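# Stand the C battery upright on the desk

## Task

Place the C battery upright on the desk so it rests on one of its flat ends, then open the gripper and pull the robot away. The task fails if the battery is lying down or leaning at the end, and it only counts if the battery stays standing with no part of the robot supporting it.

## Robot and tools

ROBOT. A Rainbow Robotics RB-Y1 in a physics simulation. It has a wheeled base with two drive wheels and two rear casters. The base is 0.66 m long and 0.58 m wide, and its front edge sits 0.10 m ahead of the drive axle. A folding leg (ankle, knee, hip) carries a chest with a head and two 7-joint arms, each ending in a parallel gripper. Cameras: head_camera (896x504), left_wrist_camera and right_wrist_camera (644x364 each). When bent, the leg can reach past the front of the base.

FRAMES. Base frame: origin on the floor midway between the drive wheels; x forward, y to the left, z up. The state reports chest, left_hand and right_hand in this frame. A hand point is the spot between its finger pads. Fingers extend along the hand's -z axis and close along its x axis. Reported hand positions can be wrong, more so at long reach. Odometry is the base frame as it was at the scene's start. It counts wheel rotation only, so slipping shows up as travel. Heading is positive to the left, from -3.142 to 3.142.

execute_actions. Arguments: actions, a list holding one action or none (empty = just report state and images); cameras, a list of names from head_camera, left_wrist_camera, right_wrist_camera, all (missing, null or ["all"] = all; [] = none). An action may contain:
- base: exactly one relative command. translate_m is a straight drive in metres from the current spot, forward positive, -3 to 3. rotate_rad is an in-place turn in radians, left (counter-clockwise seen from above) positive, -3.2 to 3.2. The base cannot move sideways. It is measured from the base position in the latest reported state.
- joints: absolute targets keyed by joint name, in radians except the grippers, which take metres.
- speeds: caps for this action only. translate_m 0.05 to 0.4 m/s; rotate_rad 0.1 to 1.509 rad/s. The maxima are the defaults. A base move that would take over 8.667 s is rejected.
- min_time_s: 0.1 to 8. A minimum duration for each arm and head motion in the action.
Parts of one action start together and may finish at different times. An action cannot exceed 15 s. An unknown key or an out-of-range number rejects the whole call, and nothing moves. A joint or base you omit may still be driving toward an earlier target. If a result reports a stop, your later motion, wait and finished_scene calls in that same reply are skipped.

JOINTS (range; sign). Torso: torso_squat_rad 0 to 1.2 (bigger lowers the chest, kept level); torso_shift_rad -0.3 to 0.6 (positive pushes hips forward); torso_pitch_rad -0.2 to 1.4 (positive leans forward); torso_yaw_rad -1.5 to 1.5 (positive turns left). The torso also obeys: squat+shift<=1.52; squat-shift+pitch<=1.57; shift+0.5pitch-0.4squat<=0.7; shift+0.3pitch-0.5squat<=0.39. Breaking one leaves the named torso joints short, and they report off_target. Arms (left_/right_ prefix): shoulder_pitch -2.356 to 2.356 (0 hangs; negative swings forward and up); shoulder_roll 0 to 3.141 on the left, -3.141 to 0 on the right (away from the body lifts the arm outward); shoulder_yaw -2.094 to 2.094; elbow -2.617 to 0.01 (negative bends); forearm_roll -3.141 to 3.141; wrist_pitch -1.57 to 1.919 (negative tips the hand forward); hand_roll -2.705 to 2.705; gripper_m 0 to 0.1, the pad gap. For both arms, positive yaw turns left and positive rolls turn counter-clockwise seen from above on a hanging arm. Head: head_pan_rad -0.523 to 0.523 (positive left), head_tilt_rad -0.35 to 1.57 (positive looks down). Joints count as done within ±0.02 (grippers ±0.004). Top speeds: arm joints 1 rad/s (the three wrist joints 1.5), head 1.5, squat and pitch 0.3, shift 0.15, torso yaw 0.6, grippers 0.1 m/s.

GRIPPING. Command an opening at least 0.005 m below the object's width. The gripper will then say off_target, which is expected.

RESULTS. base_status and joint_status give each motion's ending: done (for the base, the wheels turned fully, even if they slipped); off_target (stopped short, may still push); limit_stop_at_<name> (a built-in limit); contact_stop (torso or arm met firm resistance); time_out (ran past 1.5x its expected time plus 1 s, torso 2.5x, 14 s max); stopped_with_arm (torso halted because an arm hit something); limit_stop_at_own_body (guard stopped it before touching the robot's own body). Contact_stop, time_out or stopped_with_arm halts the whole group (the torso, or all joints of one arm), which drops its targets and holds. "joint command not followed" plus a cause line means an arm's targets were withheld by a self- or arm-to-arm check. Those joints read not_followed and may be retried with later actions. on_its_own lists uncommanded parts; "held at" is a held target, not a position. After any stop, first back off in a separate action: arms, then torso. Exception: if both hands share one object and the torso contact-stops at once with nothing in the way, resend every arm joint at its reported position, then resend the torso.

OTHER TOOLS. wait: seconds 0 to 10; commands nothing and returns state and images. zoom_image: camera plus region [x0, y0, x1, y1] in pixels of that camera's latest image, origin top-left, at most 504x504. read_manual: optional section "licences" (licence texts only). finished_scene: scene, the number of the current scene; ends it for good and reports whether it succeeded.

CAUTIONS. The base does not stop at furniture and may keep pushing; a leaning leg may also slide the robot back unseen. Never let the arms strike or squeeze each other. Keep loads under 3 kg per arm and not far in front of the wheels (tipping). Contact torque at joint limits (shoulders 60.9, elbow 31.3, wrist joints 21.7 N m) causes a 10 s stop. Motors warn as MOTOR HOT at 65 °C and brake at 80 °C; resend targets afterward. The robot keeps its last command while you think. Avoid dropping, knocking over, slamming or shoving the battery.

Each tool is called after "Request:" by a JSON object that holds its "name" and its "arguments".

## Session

Request:
{"name": "execute_actions", "arguments": {"actions": []}}

Scene clock: 0.00 s.
base_odometry: x=+0.000 y=+0.000 heading=+0.000 (m, m, rad; odometry frame)
base_status: not commanded
joint_positions: torso_squat_rad=+0.350 torso_shift_rad=+0.000 torso_pitch_rad=-0.001 torso_yaw_rad=+0.000 left_shoulder_pitch_rad=+0.034 left_shoulder_roll_rad=+0.017 left_shoulder_yaw_rad=-0.019 left_elbow_rad=-0.202 left_forearm_roll_rad=+0.032 left_wrist_pitch_rad=-0.034 left_hand_roll_rad=-0.043 left_gripper_m=+0.100 right_shoulder_pitch_rad=+0.038 right_shoulder_roll_rad=-0.048 right_shoulder_yaw_rad=+0.056 right_elbow_rad=-0.141 right_forearm_roll_rad=-0.019 right_wrist_pitch_rad=+0.023 right_hand_roll_rad=+0.054 right_gripper_m=+0.099 head_pan_rad=+0.000 head_tilt_rad=+0.400
joint_status: not commanded
chest: x=-0.2286 y=+0.0005 z=+1.2474 quat_wxyz=(+1.000, +0.000, -0.001, +0.000) (m; base frame)
left_hand: x=-0.1458 y=+0.2323 z=+0.5674 quat_wxyz=(+0.995, +0.009, -0.103, -0.010) (m; base frame)
right_hand: x=-0.1921 y=-0.2530 z=+0.5637 quat_wxyz=(+0.998, -0.023, -0.040, +0.041) (m; base frame)
pictures: head_camera, left_wrist_camera, right_wrist_camera
Images, in order (width x height): head_camera 896x504, left_wrist_camera 644x364, right_wrist_camera 644x364.

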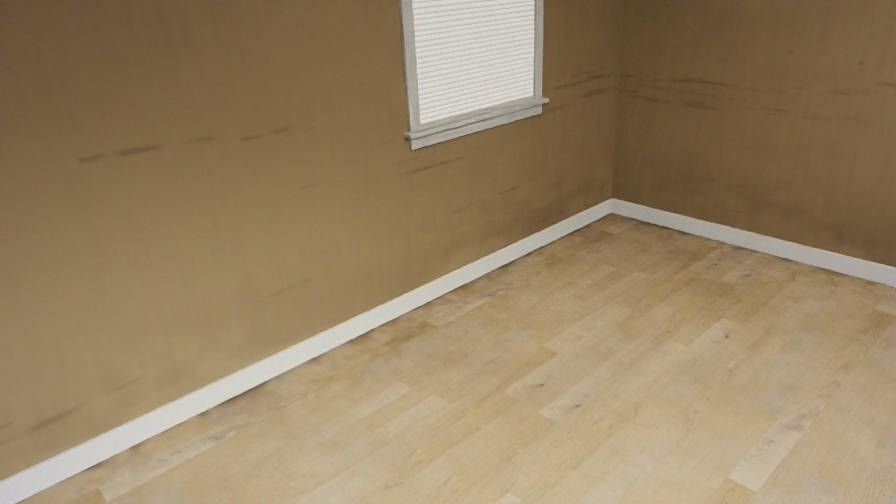

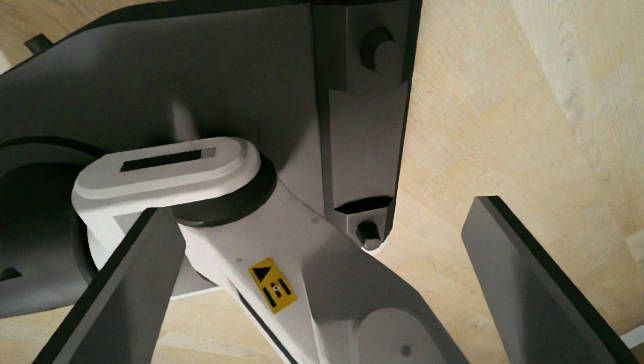

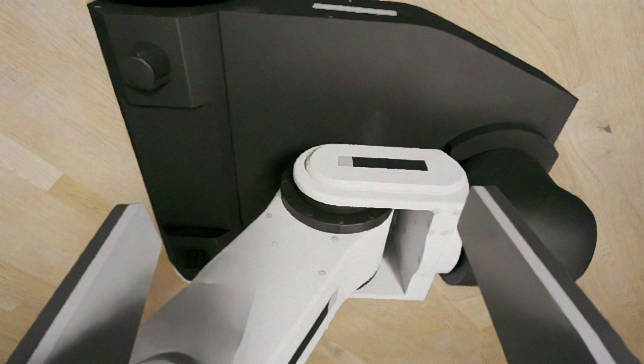

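Request:
{"name": "execute_actions", "arguments": {"actions": [{"base":{"rotate_rad":-1.7},"joints":{"head_pan_rad":-0.4,"torso_squat_rad":0}}], "cameras": ["head_camera"]}}

Scene clock: 4.53 s.
base_odometry: x=+0.000 y=+0.000 heading=-1.699 (m, m, rad; odometry frame)
base_status: done
joint_positions: torso_squat_rad=+0.001 torso_shift_rad=+0.000 torso_pitch_rad=-0.001 torso_yaw_rad=+0.000 left_shoulder_pitch_rad=+0.034 left_shoulder_roll_rad=+0.017 left_shoulder_yaw_rad=-0.019 left_elbow_rad=-0.202 left_forearm_roll_rad=+0.032 left_wrist_pitch_rad=-0.034 left_hand_roll_rad=-0.043 left_gripper_m=+0.100 right_shoulder_pitch_rad=+0.038 right_shoulder_roll_rad=-0.048 right_shoulder_yaw_rad=+0.056 right_elbow_rad=-0.141 right_forearm_roll_rad=-0.019 right_wrist_pitch_rad=+0.023 right_hand_roll_rad=+0.054 right_gripper_m=+0.099 head_pan_rad=-0.400 head_tilt_rad=+0.400
joint_status: all done
chest: x=-0.2286 y=+0.0005 z=+1.2899 quat_wxyz=(+1.000, +0.000, -0.001, +0.000) (m; base frame)
left_hand: x=-0.1459 y=+0.2323 z=+0.6099 quat_wxyz=(+0.995, +0.009, -0.103, -0.010) (m; base frame)
right_hand: x=-0.1922 y=-0.2529 z=+0.6062 quat_wxyz=(+0.998, -0.023, -0.040, +0.041) (m; base frame)
pictures: head_camera
Images, in order (width x height): head_camera 896x504.

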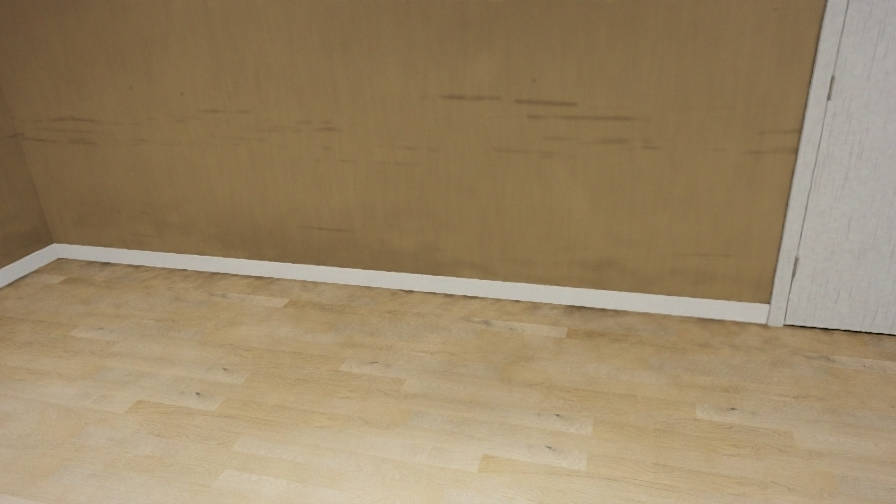

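Request:
{"name": "execute_actions", "arguments": {"actions": [{"joints":{"head_pan_rad":0.52}}], "cameras": ["head_camera"]}}

Scene clock: 6.00 s.
base_odometry: x=+0.000 y=+0.000 heading=-1.699 (m, m, rad; odometry frame)
base_status: not commanded
joint_positions: torso_squat_rad=+0.001 torso_shift_rad=+0.000 torso_pitch_rad=-0.001 torso_yaw_rad=+0.000 left_shoulder_pitch_rad=+0.034 left_shoulder_roll_rad=+0.017 left_shoulder_yaw_rad=-0.019 left_elbow_rad=-0.202 left_forearm_roll_rad=+0.032 left_wrist_pitch_rad=-0.034 left_hand_roll_rad=-0.043 left_gripper_m=+0.100 right_shoulder_pitch_rad=+0.038 right_shoulder_roll_rad=-0.048 right_shoulder_yaw_rad=+0.056 right_elbow_rad=-0.141 right_forearm_roll_rad=-0.019 right_wrist_pitch_rad=+0.023 right_hand_roll_rad=+0.054 right_gripper_m=+0.099 head_pan_rad=+0.520 head_tilt_rad=+0.400
joint_status: all done
chest: x=-0.2286 y=+0.0005 z=+1.2899 quat_wxyz=(+1.000, +0.000, -0.001, +0.000) (m; base frame)
left_hand: x=-0.1459 y=+0.2323 z=+0.6099 quat_wxyz=(+0.995, +0.009, -0.103, -0.010) (m; base frame)
right_hand: x=-0.1922 y=-0.2529 z=+0.6062 quat_wxyz=(+0.998, -0.023, -0.040, +0.041) (m; base frame)
pictures: head_camera
Images, in order (width x height): head_camera 896x504.

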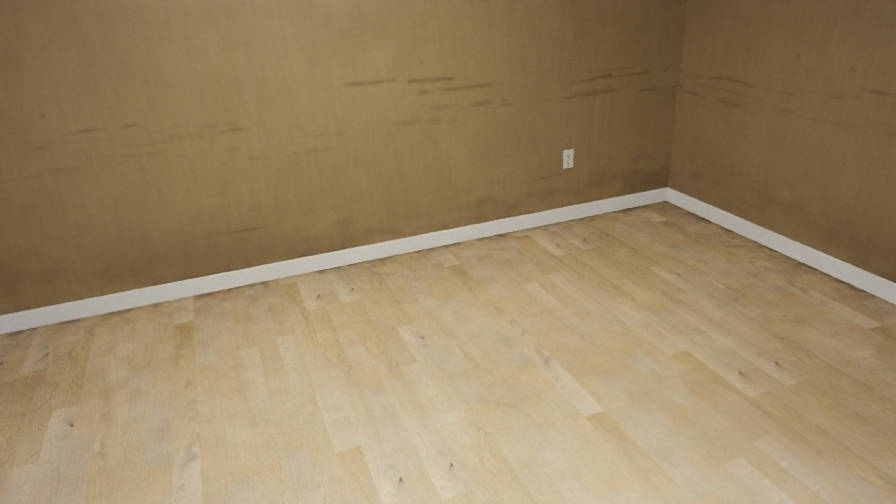

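Request:
{"name": "execute_actions", "arguments": {"actions": [{"base":{"rotate_rad":-1.8},"joints":{"head_pan_rad":-0.1,"head_tilt_rad":0.45}}], "cameras": ["head_camera"]}}

Scene clock: 10.50 s.
base_odometry: x=+0.000 y=+0.000 heading=+2.784 (m, m, rad; odometry frame)
base_status: done
joint_positions: torso_squat_rad=+0.000 torso_shift_rad=+0.000 torso_pitch_rad=-0.001 torso_yaw_rad=+0.000 left_shoulder_pitch_rad=+0.034 left_shoulder_roll_rad=+0.017 left_shoulder_yaw_rad=-0.019 left_elbow_rad=-0.202 left_forearm_roll_rad=+0.032 left_wrist_pitch_rad=-0.034 left_hand_roll_rad=-0.043 left_gripper_m=+0.100 right_shoulder_pitch_rad=+0.038 right_shoulder_roll_rad=-0.048 right_shoulder_yaw_rad=+0.056 right_elbow_rad=-0.141 right_forearm_roll_rad=-0.019 right_wrist_pitch_rad=+0.023 right_hand_roll_rad=+0.054 right_gripper_m=+0.099 head_pan_rad=-0.100 head_tilt_rad=+0.450
joint_status: all done
chest: x=-0.2286 y=+0.0005 z=+1.2899 quat_wxyz=(+1.000, +0.000, -0.001, +0.000) (m; base frame)
left_hand: x=-0.1459 y=+0.2323 z=+0.6099 quat_wxyz=(+0.995, +0.009, -0.103, -0.010) (m; base frame)
right_hand: x=-0.1922 y=-0.2530 z=+0.6062 quat_wxyz=(+0.998, -0.023, -0.040, +0.041) (m; base frame)
pictures: head_camera
Images, in order (width x height): head_camera 896x504.

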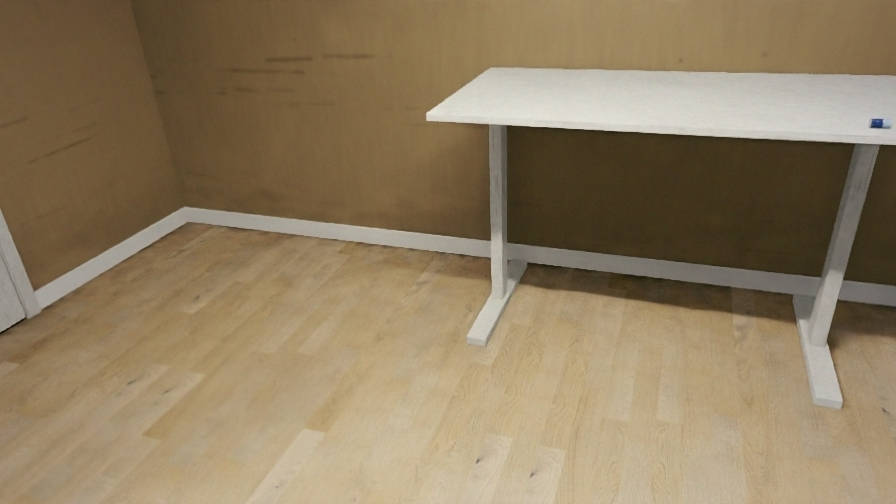

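Request:
{"name": "zoom_image", "arguments": {"camera": "head_camera", "region": [836, 100, 896, 150]}}

Region (836, 100, 896, 150) of head_camera's 896x504 image, scaled by 8.400, with more detail than that image has.

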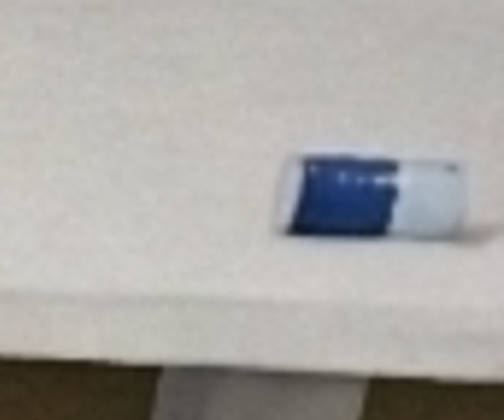

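Request:
{"name": "execute_actions", "arguments": {"actions": [{"base":{"rotate_rad":-0.775},"joints":{"head_pan_rad":0,"head_tilt_rad":0.45}}], "cameras": ["head_camera"]}}

Request:
{"name": "execute_actions", "arguments": {"actions": [{"base":{"translate_m":1.55},"joints":{"head_tilt_rad":0.65,"left_shoulder_pitch_rad":-0.6,"left_shoulder_roll_rad":0.15,"left_shoulder_yaw_rad":0.3,"left_elbow_rad":-1.7,"left_forearm_roll_rad":-0.3,"left_wrist_pitch_rad":1.6,"left_hand_roll_rad":0,"left_gripper_m":0.07},"min_time_s":3}], "cameras": ["head_camera"]}}

Scene clock: 14.63 s.
base_odometry: x=+0.000 y=+0.000 heading=+2.010 (m, m, rad; odometry frame)
base_status: done
joint_positions: torso_squat_rad=+0.000 torso_shift_rad=+0.000 torso_pitch_rad=-0.001 torso_yaw_rad=+0.000 left_shoulder_pitch_rad=+0.034 left_shoulder_roll_rad=+0.017 left_shoulder_yaw_rad=-0.019 left_elbow_rad=-0.202 left_forearm_roll_rad=+0.032 left_wrist_pitch_rad=-0.034 left_hand_roll_rad=-0.043 left_gripper_m=+0.100 right_shoulder_pitch_rad=+0.038 right_shoulder_roll_rad=-0.048 right_shoulder_yaw_rad=+0.056 right_elbow_rad=-0.141 right_forearm_roll_rad=-0.019 right_wrist_pitch_rad=+0.023 right_hand_roll_rad=+0.054 right_gripper_m=+0.099 head_pan_rad=+0.000 head_tilt_rad=+0.450
joint_status: all done
chest: x=-0.2286 y=+0.0005 z=+1.2899 quat_wxyz=(+1.000, +0.000, -0.001, +0.000) (m; base frame)
left_hand: x=-0.1459 y=+0.2323 z=+0.6099 quat_wxyz=(+0.995, +0.009, -0.103, -0.010) (m; base frame)
right_hand: x=-0.1922 y=-0.2529 z=+0.6062 quat_wxyz=(+0.998, -0.023, -0.040, +0.041) (m; base frame)
pictures: head_camera
Images, in order (width x height): head_camera 896x504.

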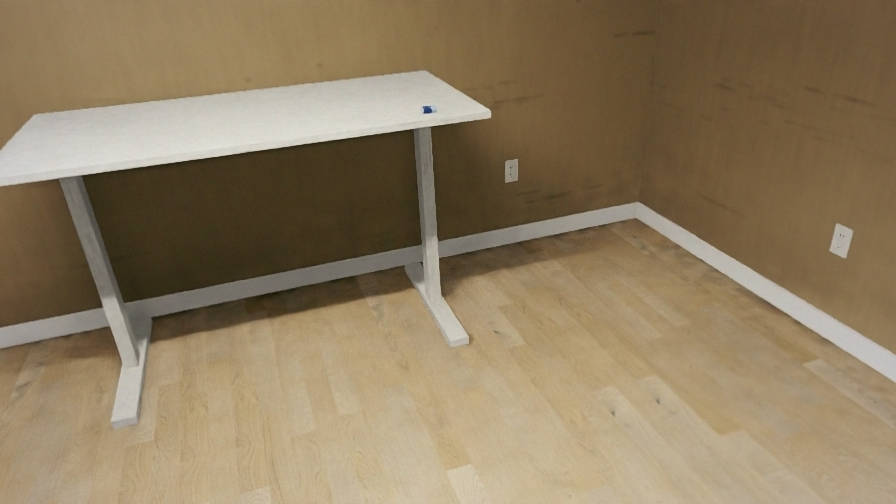

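Scene clock: 20.07 s.
base_odometry: x=-0.658 y=+1.403 heading=+2.009 (m, m, rad; odometry frame)
base_status: done
joint_positions: torso_squat_rad=+0.000 torso_shift_rad=+0.000 torso_pitch_rad=-0.001 torso_yaw_rad=+0.000 left_shoulder_pitch_rad=-0.600 left_shoulder_roll_rad=+0.150 left_shoulder_yaw_rad=+0.300 left_elbow_rad=-1.700 left_forearm_roll_rad=-0.300 left_wrist_pitch_rad=+1.600 left_hand_roll_rad=+0.000 left_gripper_m=+0.070 right_shoulder_pitch_rad=+0.038 right_shoulder_roll_rad=-0.048 right_shoulder_yaw_rad=+0.056 right_elbow_rad=-0.141 right_forearm_roll_rad=-0.019 right_wrist_pitch_rad=+0.023 right_hand_roll_rad=+0.054 right_gripper_m=+0.099 head_pan_rad=+0.000 head_tilt_rad=+0.650
joint_status: all done
chest: x=-0.2285 y=+0.0005 z=+1.2899 quat_wxyz=(+1.000, +0.000, -0.001, +0.000) (m; base frame)
left_hand: x=+0.2903 y=+0.3648 z=+1.1374 quat_wxyz=(+0.923, +0.169, -0.327, +0.116) (m; base frame)
right_hand: x=-0.1921 y=-0.2529 z=+0.6062 quat_wxyz=(+0.998, -0.023, -0.040, +0.041) (m; base frame)
pictures: head_camera
Images, in order (width x height): head_camera 896x504.

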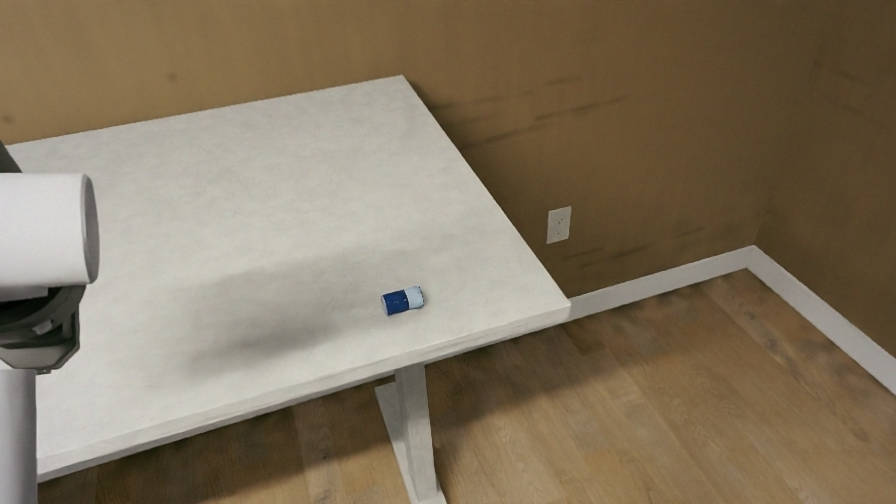

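Request:
{"name": "zoom_image", "arguments": {"camera": "head_camera", "region": [360, 270, 450, 330]}}

Region (360, 270, 450, 330) of head_camera's 896x504 image, scaled by 5.600, with more detail than that image has.

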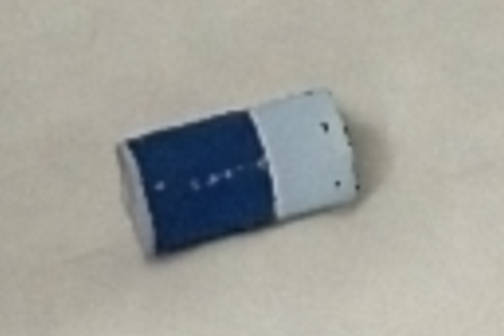

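Request:
{"name": "execute_actions", "arguments": {"actions": [{"base":{"translate_m":0.17},"joints":{"head_tilt_rad":0.85,"head_pan_rad":0.15,"left_shoulder_pitch_rad":-0.753,"left_shoulder_roll_rad":0.044,"left_shoulder_yaw_rad":0.185,"left_elbow_rad":-1.191,"left_forearm_roll_rad":0.5,"left_wrist_pitch_rad":1.63,"left_hand_roll_rad":0.549},"min_time_s":1.3}], "cameras": ["head_camera","left_wrist_camera"]}}

Scene clock: 22.90 s.
base_odometry: x=-0.730 y=+1.557 heading=+2.009 (m, m, rad; odometry frame)
base_status: done
joint_positions: torso_squat_rad=+0.000 torso_shift_rad=+0.000 torso_pitch_rad=-0.001 torso_yaw_rad=+0.000 left_shoulder_pitch_rad=-0.753 left_shoulder_roll_rad=+0.044 left_shoulder_yaw_rad=+0.185 left_elbow_rad=-1.191 left_forearm_roll_rad=+0.500 left_wrist_pitch_rad=+1.630 left_hand_roll_rad=+0.549 left_gripper_m=+0.070 right_shoulder_pitch_rad=+0.038 right_shoulder_roll_rad=-0.048 right_shoulder_yaw_rad=+0.056 right_elbow_rad=-0.141 right_forearm_roll_rad=-0.019 right_wrist_pitch_rad=+0.023 right_hand_roll_rad=+0.054 right_gripper_m=+0.099 head_pan_rad=+0.150 head_tilt_rad=+0.850
joint_status: all done
chest: x=-0.2285 y=+0.0005 z=+1.2899 quat_wxyz=(+1.000, +0.000, -0.001, +0.000) (m; base frame)
left_hand: x=+0.2723 y=+0.0760 z=+1.0408 quat_wxyz=(+0.944, -0.272, -0.053, +0.182) (m; base frame)
right_hand: x=-0.1921 y=-0.2529 z=+0.6062 quat_wxyz=(+0.998, -0.023, -0.040, +0.041) (m; base frame)
pictures: head_camera, left_wrist_camera
Images, in order (width x height): head_camera 896x504, left_wrist_camera 644x364.

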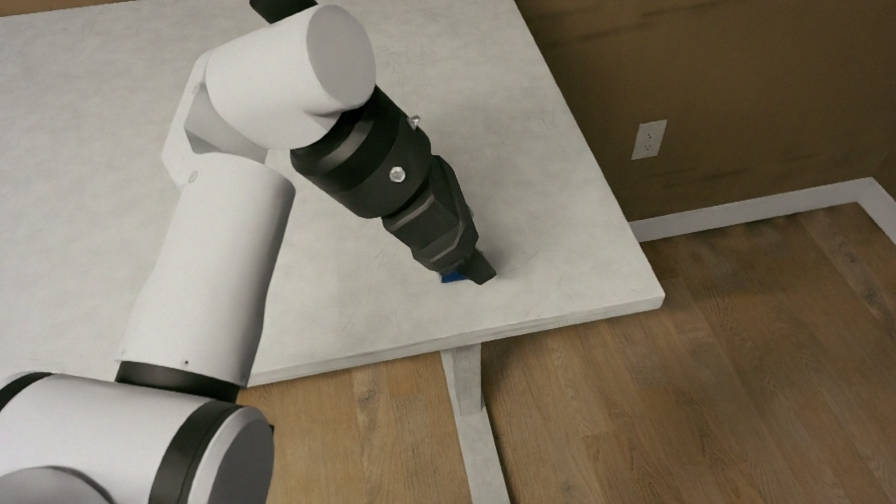

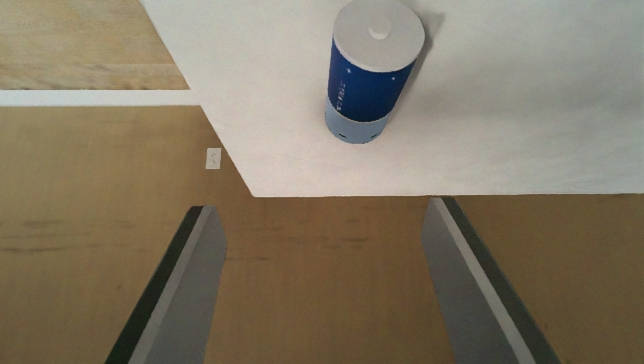

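Request:
{"name": "execute_actions", "arguments": {"actions": [{"base":{"translate_m":0.011},"joints":{"torso_yaw_rad":0.039,"torso_squat_rad":0.35}}], "cameras": ["head_camera","left_wrist_camera"]}}

Scene clock: 25.27 s.
base_odometry: x=-0.735 y=+1.567 heading=+2.008 (m, m, rad; odometry frame)
base_status: done
joint_positions: torso_squat_rad=+0.350 torso_shift_rad=+0.000 torso_pitch_rad=-0.001 torso_yaw_rad=+0.039 left_shoulder_pitch_rad=-0.753 left_shoulder_roll_rad=+0.044 left_shoulder_yaw_rad=+0.185 left_elbow_rad=-1.191 left_forearm_roll_rad=+0.500 left_wrist_pitch_rad=+1.630 left_hand_roll_rad=+0.549 left_gripper_m=+0.070 right_shoulder_pitch_rad=+0.038 right_shoulder_roll_rad=-0.048 right_shoulder_yaw_rad=+0.056 right_elbow_rad=-0.141 right_forearm_roll_rad=-0.019 right_wrist_pitch_rad=+0.023 right_hand_roll_rad=+0.054 right_gripper_m=+0.099 head_pan_rad=+0.150 head_tilt_rad=+0.850
joint_status: all done
chest: x=-0.2286 y=+0.0005 z=+1.2475 quat_wxyz=(+1.000, +0.000, -0.001, +0.019) (m; base frame)
left_hand: x=+0.2689 y=+0.0954 z=+0.9985 quat_wxyz=(+0.940, -0.271, -0.058, +0.200) (m; base frame)
right_hand: x=-0.1822 y=-0.2514 z=+0.5638 quat_wxyz=(+0.997, -0.022, -0.041, +0.060) (m; base frame)
pictures: head_camera, left_wrist_camera
Images, in order (width x height): head_camera 896x504, left_wrist_camera 644x364.

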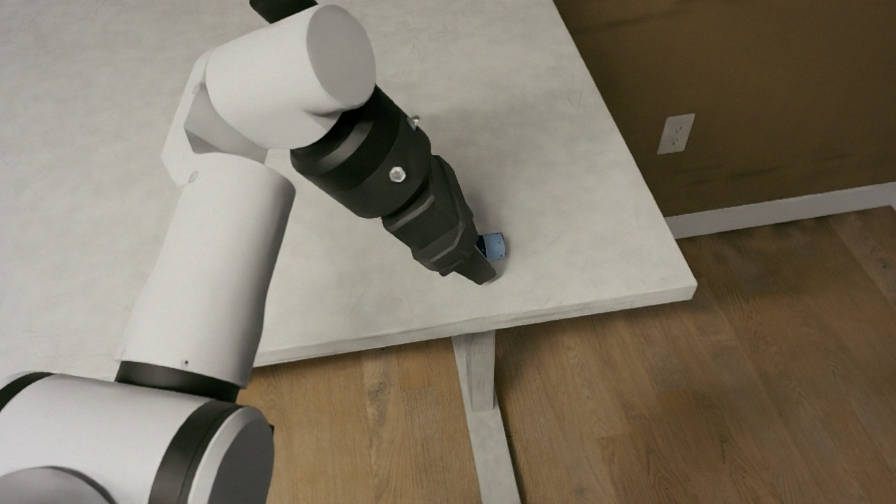

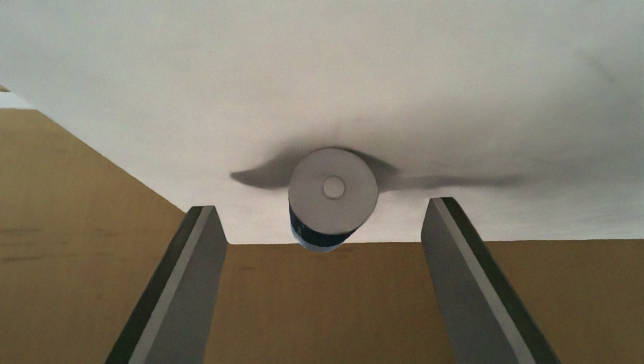

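Request:
{"name": "execute_actions", "arguments": {"actions": [{"joints":{"torso_squat_rad":0.389,"torso_yaw_rad":0.034,"left_gripper_m":0.045}}], "cameras": ["left_wrist_camera"]}}

Request:
{"name": "execute_actions", "arguments": {"actions": [{"joints":{"left_gripper_m":0.018}}], "cameras": ["head_camera","left_wrist_camera"]}}

Scene clock: 26.37 s.
base_odometry: x=-0.735 y=+1.567 heading=+2.008 (m, m, rad; odometry frame)
base_status: not commanded
joint_positions: torso_squat_rad=+0.389 torso_shift_rad=+0.000 torso_pitch_rad=-0.001 torso_yaw_rad=+0.034 left_shoulder_pitch_rad=-0.753 left_shoulder_roll_rad=+0.044 left_shoulder_yaw_rad=+0.185 left_elbow_rad=-1.191 left_forearm_roll_rad=+0.500 left_wrist_pitch_rad=+1.630 left_hand_roll_rad=+0.549 left_gripper_m=+0.045 right_shoulder_pitch_rad=+0.038 right_shoulder_roll_rad=-0.048 right_shoulder_yaw_rad=+0.056 right_elbow_rad=-0.141 right_forearm_roll_rad=-0.019 right_wrist_pitch_rad=+0.023 right_hand_roll_rad=+0.054 right_gripper_m=+0.099 head_pan_rad=+0.150 head_tilt_rad=+0.850
joint_status: all done
chest: x=-0.2286 y=+0.0005 z=+1.2376 quat_wxyz=(+1.000, +0.000, -0.001, +0.017) (m; base frame)
left_hand: x=+0.2693 y=+0.0930 z=+0.9886 quat_wxyz=(+0.940, -0.271, -0.057, +0.198) (m; base frame)
right_hand: x=-0.1834 y=-0.2516 z=+0.5540 quat_wxyz=(+0.997, -0.022, -0.041, +0.058) (m; base frame)
pictures: left_wrist_camera
Images, in order (width x height): left_wrist_camera 644x364.

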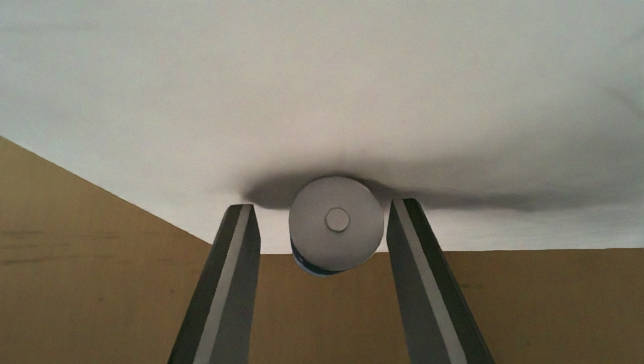

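Scene clock: 27.13 s.
base_odometry: x=-0.735 y=+1.567 heading=+2.008 (m, m, rad; odometry frame)
base_status: not commanded
joint_positions: torso_squat_rad=+0.389 torso_shift_rad=+0.000 torso_pitch_rad=-0.001 torso_yaw_rad=+0.034 left_shoulder_pitch_rad=-0.753 left_shoulder_roll_rad=+0.044 left_shoulder_yaw_rad=+0.185 left_elbow_rad=-1.191 left_forearm_roll_rad=+0.500 left_wrist_pitch_rad=+1.630 left_hand_roll_rad=+0.549 left_gripper_m=+0.025 right_shoulder_pitch_rad=+0.038 right_shoulder_roll_rad=-0.048 right_shoulder_yaw_rad=+0.056 right_elbow_rad=-0.141 right_forearm_roll_rad=-0.019 right_wrist_pitch_rad=+0.023 right_hand_roll_rad=+0.054 right_gripper_m=+0.099 head_pan_rad=+0.150 head_tilt_rad=+0.850
joint_status: left_gripper_m off_target (ended at +0.025, target +0.018)
chest: x=-0.2286 y=+0.0005 z=+1.2376 quat_wxyz=(+1.000, +0.000, -0.001, +0.017) (m; base frame)
left_hand: x=+0.2693 y=+0.0930 z=+0.9886 quat_wxyz=(+0.940, -0.271, -0.057, +0.198) (m; base frame)
right_hand: x=-0.1834 y=-0.2516 z=+0.5540 quat_wxyz=(+0.997, -0.022, -0.041, +0.058) (m; base frame)
pictures: head_camera, left_wrist_camera
Images, in order (width x height): head_camera 896x504, left_wrist_camera 644x364.

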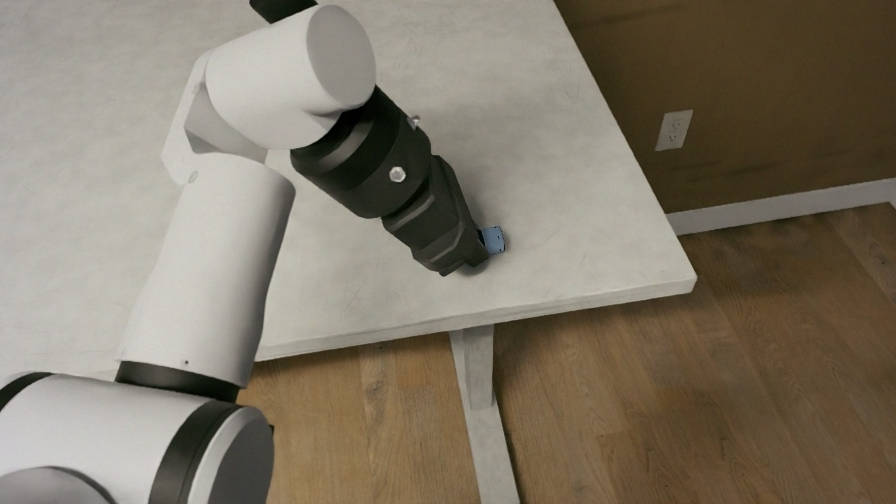

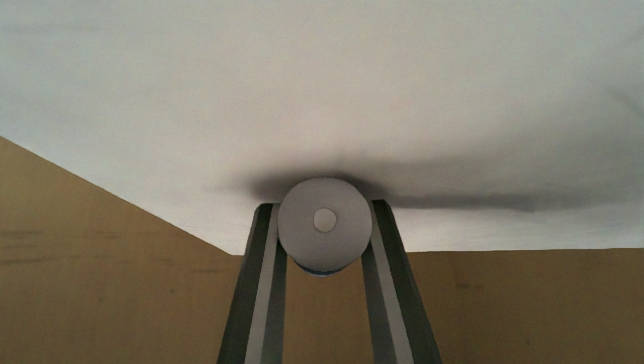

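Request:
{"name": "execute_actions", "arguments": {"actions": [{"joints":{"left_wrist_pitch_rad":0.893},"min_time_s":0.9}], "cameras": ["left_wrist_camera"]}}

Request:
{"name": "execute_actions", "arguments": {"actions": [{"joints":{"left_forearm_roll_rad":0,"left_hand_roll_rad":-1.571,"torso_squat_rad":0.46,"head_tilt_rad":0.7,"head_pan_rad":0.25},"min_time_s":1.5}], "cameras": ["head_camera","left_wrist_camera"]}}

Scene clock: 28.67 s.
base_odometry: x=-0.735 y=+1.567 heading=+2.008 (m, m, rad; odometry frame)
base_status: not commanded
joint_positions: torso_squat_rad=+0.389 torso_shift_rad=+0.000 torso_pitch_rad=-0.001 torso_yaw_rad=+0.034 left_shoulder_pitch_rad=-0.753 left_shoulder_roll_rad=+0.044 left_shoulder_yaw_rad=+0.185 left_elbow_rad=-1.191 left_forearm_roll_rad=+0.500 left_wrist_pitch_rad=+0.893 left_hand_roll_rad=+0.549 left_gripper_m=+0.025 right_shoulder_pitch_rad=+0.038 right_shoulder_roll_rad=-0.048 right_shoulder_yaw_rad=+0.056 right_elbow_rad=-0.141 right_forearm_roll_rad=-0.019 right_wrist_pitch_rad=+0.023 right_hand_roll_rad=+0.054 right_gripper_m=+0.099 head_pan_rad=+0.150 head_tilt_rad=+0.850
joint_status: all done
chest: x=-0.2286 y=+0.0005 z=+1.2376 quat_wxyz=(+1.000, +0.000, -0.001, +0.017) (m; base frame)
left_hand: x=+0.4050 y=+0.1128 z=+1.0823 quat_wxyz=(+0.809, -0.368, -0.380, +0.257) (m; base frame)
right_hand: x=-0.1834 y=-0.2516 z=+0.5540 quat_wxyz=(+0.997, -0.022, -0.041, +0.058) (m; base frame)
pictures: left_wrist_camera
Images, in order (width x height): left_wrist_camera 644x364.

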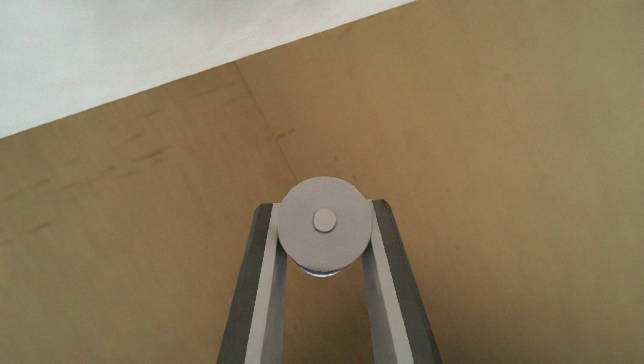

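Scene clock: 30.67 s.
base_odometry: x=-0.735 y=+1.567 heading=+2.008 (m, m, rad; odometry frame)
base_status: not commanded
joint_positions: torso_squat_rad=+0.460 torso_shift_rad=+0.000 torso_pitch_rad=-0.001 torso_yaw_rad=+0.034 left_shoulder_pitch_rad=-0.753 left_shoulder_roll_rad=+0.044 left_shoulder_yaw_rad=+0.185 left_elbow_rad=-1.191 left_forearm_roll_rad=+0.000 left_wrist_pitch_rad=+0.893 left_hand_roll_rad=-1.571 left_gripper_m=+0.025 right_shoulder_pitch_rad=+0.038 right_shoulder_roll_rad=-0.048 right_shoulder_yaw_rad=+0.056 right_elbow_rad=-0.141 right_forearm_roll_rad=-0.019 right_wrist_pitch_rad=+0.023 right_hand_roll_rad=+0.054 right_gripper_m=+0.099 head_pan_rad=+0.250 head_tilt_rad=+0.700
joint_status: all done
chest: x=-0.2286 y=+0.0005 z=+1.2172 quat_wxyz=(+1.000, +0.000, -0.001, +0.017) (m; base frame)
left_hand: x=+0.4150 y=+0.1986 z=+1.0410 quat_wxyz=(+0.608, +0.337, -0.348, -0.629) (m; base frame)
right_hand: x=-0.1834 y=-0.2516 z=+0.5335 quat_wxyz=(+0.997, -0.022, -0.041, +0.058) (m; base frame)
pictures: head_camera, left_wrist_camera
Images, in order (width x height): head_camera 896x504, left_wrist_camera 644x364.

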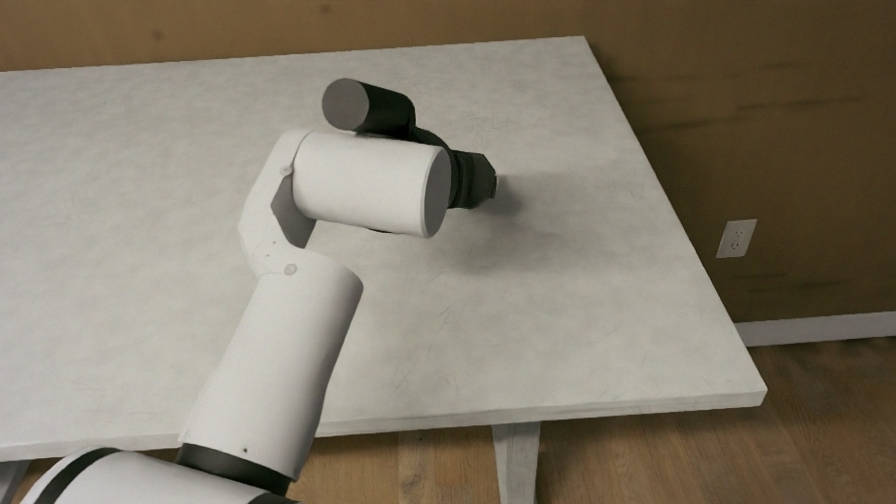

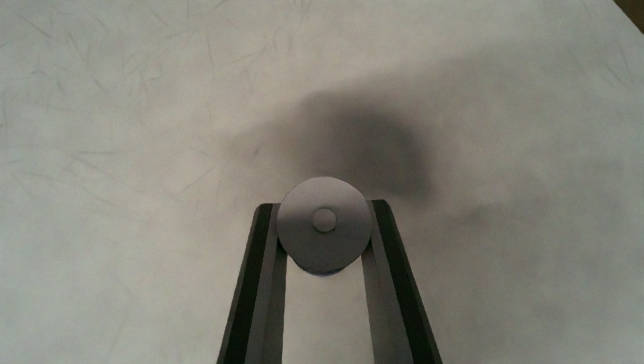

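Request:
{"name": "execute_actions", "arguments": {"actions": [{"joints":{"torso_squat_rad":0.562}}], "cameras": ["left_wrist_camera"]}}

Scene clock: 33.47 s.
base_odometry: x=-0.735 y=+1.567 heading=+2.008 (m, m, rad; odometry frame)
base_status: not commanded
joint_positions: torso_squat_rad=+0.562 torso_shift_rad=+0.000 torso_pitch_rad=-0.001 torso_yaw_rad=+0.034 left_shoulder_pitch_rad=-0.753 left_shoulder_roll_rad=+0.044 left_shoulder_yaw_rad=+0.185 left_elbow_rad=-1.191 left_forearm_roll_rad=+0.000 left_wrist_pitch_rad=+0.893 left_hand_roll_rad=-1.571 left_gripper_m=+0.025 right_shoulder_pitch_rad=+0.038 right_shoulder_roll_rad=-0.048 right_shoulder_yaw_rad=+0.056 right_elbow_rad=-0.141 right_forearm_roll_rad=-0.019 right_wrist_pitch_rad=+0.023 right_hand_roll_rad=+0.054 right_gripper_m=+0.099 head_pan_rad=+0.250 head_tilt_rad=+0.700
joint_status: all done
chest: x=-0.2286 y=+0.0005 z=+1.1823 quat_wxyz=(+1.000, +0.000, -0.001, +0.017) (m; base frame)
left_hand: x=+0.4150 y=+0.1986 z=+1.0061 quat_wxyz=(+0.608, +0.337, -0.348, -0.629) (m; base frame)
right_hand: x=-0.1834 y=-0.2516 z=+0.4986 quat_wxyz=(+0.997, -0.022, -0.041, +0.058) (m; base frame)
pictures: left_wrist_camera
Images, in order (width x height): left_wrist_camera 644x364.

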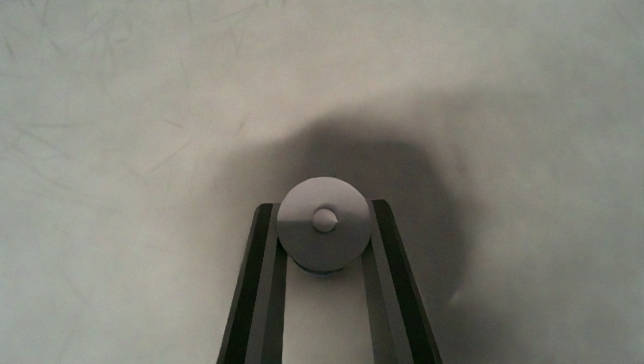

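Request:
{"name": "execute_actions", "arguments": {"actions": [{"joints":{"torso_squat_rad":0.578}}], "cameras": ["left_wrist_camera"]}}

Scene clock: 34.27 s.
base_odometry: x=-0.735 y=+1.567 heading=+2.008 (m, m, rad; odometry frame)
base_status: not commanded
joint_positions: torso_squat_rad=+0.578 torso_shift_rad=+0.000 torso_pitch_rad=-0.001 torso_yaw_rad=+0.034 left_shoulder_pitch_rad=-0.753 left_shoulder_roll_rad=+0.044 left_shoulder_yaw_rad=+0.185 left_elbow_rad=-1.191 left_forearm_roll_rad=+0.000 left_wrist_pitch_rad=+0.893 left_hand_roll_rad=-1.571 left_gripper_m=+0.025 right_shoulder_pitch_rad=+0.038 right_shoulder_roll_rad=-0.048 right_shoulder_yaw_rad=+0.056 right_elbow_rad=-0.141 right_forearm_roll_rad=-0.019 right_wrist_pitch_rad=+0.023 right_hand_roll_rad=+0.054 right_gripper_m=+0.099 head_pan_rad=+0.250 head_tilt_rad=+0.700
joint_status: all done
chest: x=-0.2286 y=+0.0005 z=+1.1762 quat_wxyz=(+1.000, +0.000, -0.001, +0.017) (m; base frame)
left_hand: x=+0.4150 y=+0.1986 z=+1.0000 quat_wxyz=(+0.608, +0.337, -0.348, -0.629) (m; base frame)
right_hand: x=-0.1834 y=-0.2516 z=+0.4926 quat_wxyz=(+0.997, -0.022, -0.041, +0.058) (m; base frame)
pictures: left_wrist_camera
Images, in order (width x height): left_wrist_camera 644x364.

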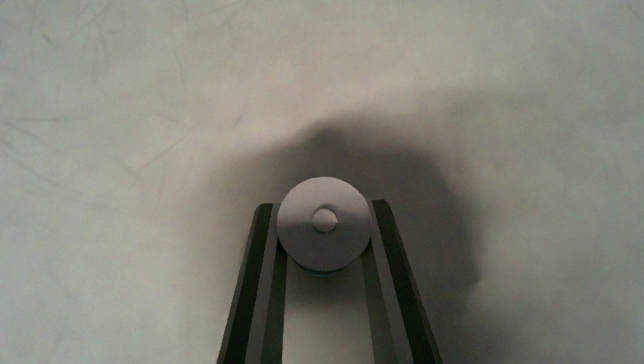

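Request:
{"name": "execute_actions", "arguments": {"actions": [{"joints":{"torso_squat_rad":0.591}}], "cameras": ["left_wrist_camera"]}}

Scene clock: 35.00 s.
base_odometry: x=-0.735 y=+1.567 heading=+2.008 (m, m, rad; odometry frame)
base_status: not commanded
joint_positions: torso_squat_rad=+0.591 torso_shift_rad=-0.001 torso_pitch_rad=-0.002 torso_yaw_rad=+0.034 left_shoulder_pitch_rad=-0.755 left_shoulder_roll_rad=+0.044 left_shoulder_yaw_rad=+0.185 left_elbow_rad=-1.192 left_forearm_roll_rad=+0.000 left_wrist_pitch_rad=+0.892 left_hand_roll_rad=-1.571 left_gripper_m=+0.025 right_shoulder_pitch_rad=+0.038 right_shoulder_roll_rad=-0.048 right_shoulder_yaw_rad=+0.056 right_elbow_rad=-0.141 right_forearm_roll_rad=-0.019 right_wrist_pitch_rad=+0.023 right_hand_roll_rad=+0.054 right_gripper_m=+0.099 head_pan_rad=+0.250 head_tilt_rad=+0.700
joint_status: all done
chest: x=-0.2289 y=+0.0004 z=+1.1712 quat_wxyz=(+1.000, +0.000, -0.001, +0.017) (m; base frame)
left_hand: x=+0.4154 y=+0.1983 z=+0.9973 quat_wxyz=(+0.607, +0.338, -0.350, -0.628) (m; base frame)
right_hand: x=-0.1833 y=-0.2516 z=+0.4875 quat_wxyz=(+0.997, -0.022, -0.041, +0.058) (m; base frame)
pictures: left_wrist_camera
Images, in order (width x height): left_wrist_camera 644x364.

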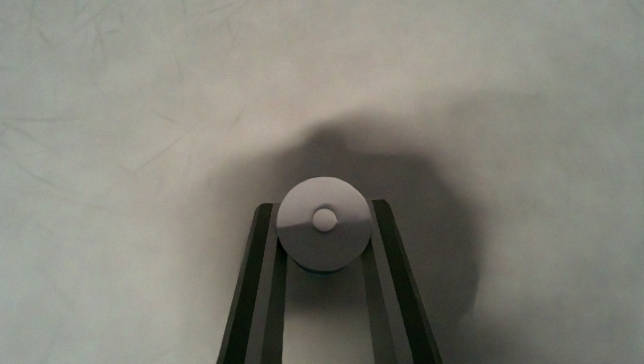

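Contact. Release.

Request:
{"name": "execute_actions", "arguments": {"actions": [{"joints":{"torso_squat_rad":0.585,"left_gripper_m":0.07}}], "cameras": ["left_wrist_camera"]}}

Request:
{"name": "execute_actions", "arguments": {"actions": [{"base":{"translate_m":-0.5},"joints":{"torso_squat_rad":0.3,"head_tilt_rad":0.55,"head_pan_rad":0.1}}], "cameras": ["head_camera"]}}

Scene clock: 36.23 s.
base_odometry: x=-0.735 y=+1.567 heading=+2.008 (m, m, rad; odometry frame)
base_status: not commanded
joint_positions: torso_squat_rad=+0.585 torso_shift_rad=+0.000 torso_pitch_rad=-0.001 torso_yaw_rad=+0.034 left_shoulder_pitch_rad=-0.753 left_shoulder_roll_rad=+0.044 left_shoulder_yaw_rad=+0.185 left_elbow_rad=-1.191 left_forearm_roll_rad=+0.000 left_wrist_pitch_rad=+0.893 left_hand_roll_rad=-1.571 left_gripper_m=+0.070 right_shoulder_pitch_rad=+0.038 right_shoulder_roll_rad=-0.048 right_shoulder_yaw_rad=+0.056 right_elbow_rad=-0.141 right_forearm_roll_rad=-0.019 right_wrist_pitch_rad=+0.023 right_hand_roll_rad=+0.054 right_gripper_m=+0.099 head_pan_rad=+0.250 head_tilt_rad=+0.700
joint_status: all done
chest: x=-0.2285 y=+0.0004 z=+1.1735 quat_wxyz=(+1.000, +0.000, -0.001, +0.017) (m; base frame)
left_hand: x=+0.4152 y=+0.1986 z=+0.9976 quat_wxyz=(+0.608, +0.337, -0.348, -0.629) (m; base frame)
right_hand: x=-0.1834 y=-0.2516 z=+0.4898 quat_wxyz=(+0.997, -0.022, -0.041, +0.058) (m; base frame)
pictures: left_wrist_camera
Images, in order (width x height): left_wrist_camera 644x364.

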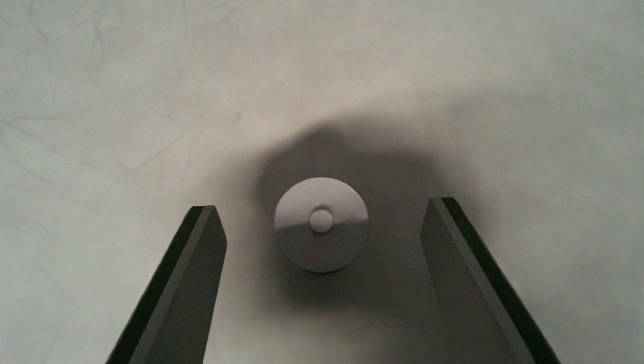

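Scene clock: 39.27 s.
base_odometry: x=-0.523 y=+1.115 heading=+2.007 (m, m, rad; odometry frame)
base_status: done
joint_positions: torso_squat_rad=+0.300 torso_shift_rad=+0.000 torso_pitch_rad=-0.001 torso_yaw_rad=+0.034 left_shoulder_pitch_rad=-0.753 left_shoulder_roll_rad=+0.044 left_shoulder_yaw_rad=+0.185 left_elbow_rad=-1.191 left_forearm_roll_rad=+0.000 left_wrist_pitch_rad=+0.893 left_hand_roll_rad=-1.571 left_gripper_m=+0.070 right_shoulder_pitch_rad=+0.038 right_shoulder_roll_rad=-0.048 right_shoulder_yaw_rad=+0.056 right_elbow_rad=-0.141 right_forearm_roll_rad=-0.019 right_wrist_pitch_rad=+0.023 right_hand_roll_rad=+0.054 right_gripper_m=+0.099 head_pan_rad=+0.100 head_tilt_rad=+0.550
joint_status: all done
chest: x=-0.2286 y=+0.0005 z=+1.2587 quat_wxyz=(+1.000, +0.000, -0.001, +0.017) (m; base frame)
left_hand: x=+0.4151 y=+0.1987 z=+1.0825 quat_wxyz=(+0.608, +0.337, -0.348, -0.629) (m; base frame)
right_hand: x=-0.1836 y=-0.2516 z=+0.5750 quat_wxyz=(+0.997, -0.022, -0.041, +0.058) (m; base frame)
pictures: head_camera
Images, in order (width x height): head_camera 896x504.

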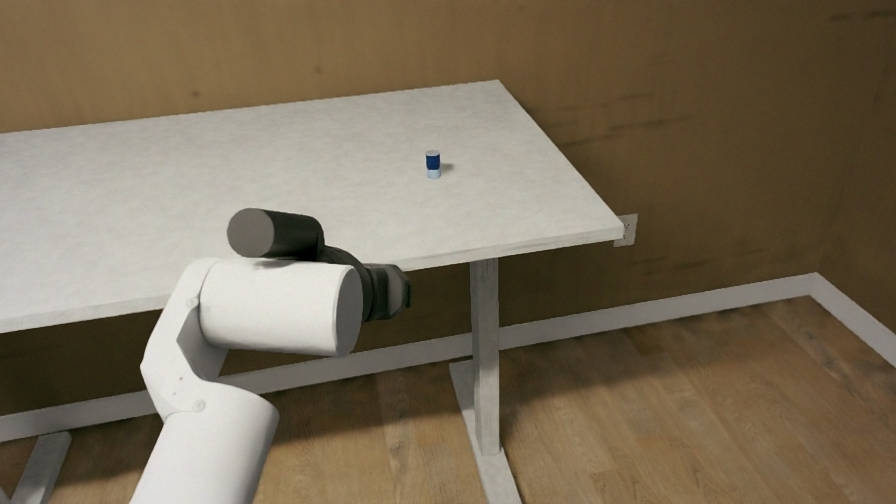

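Request:
{"name": "finished_scene", "arguments": {"scene": 2}}

The scene is finished: the task was done.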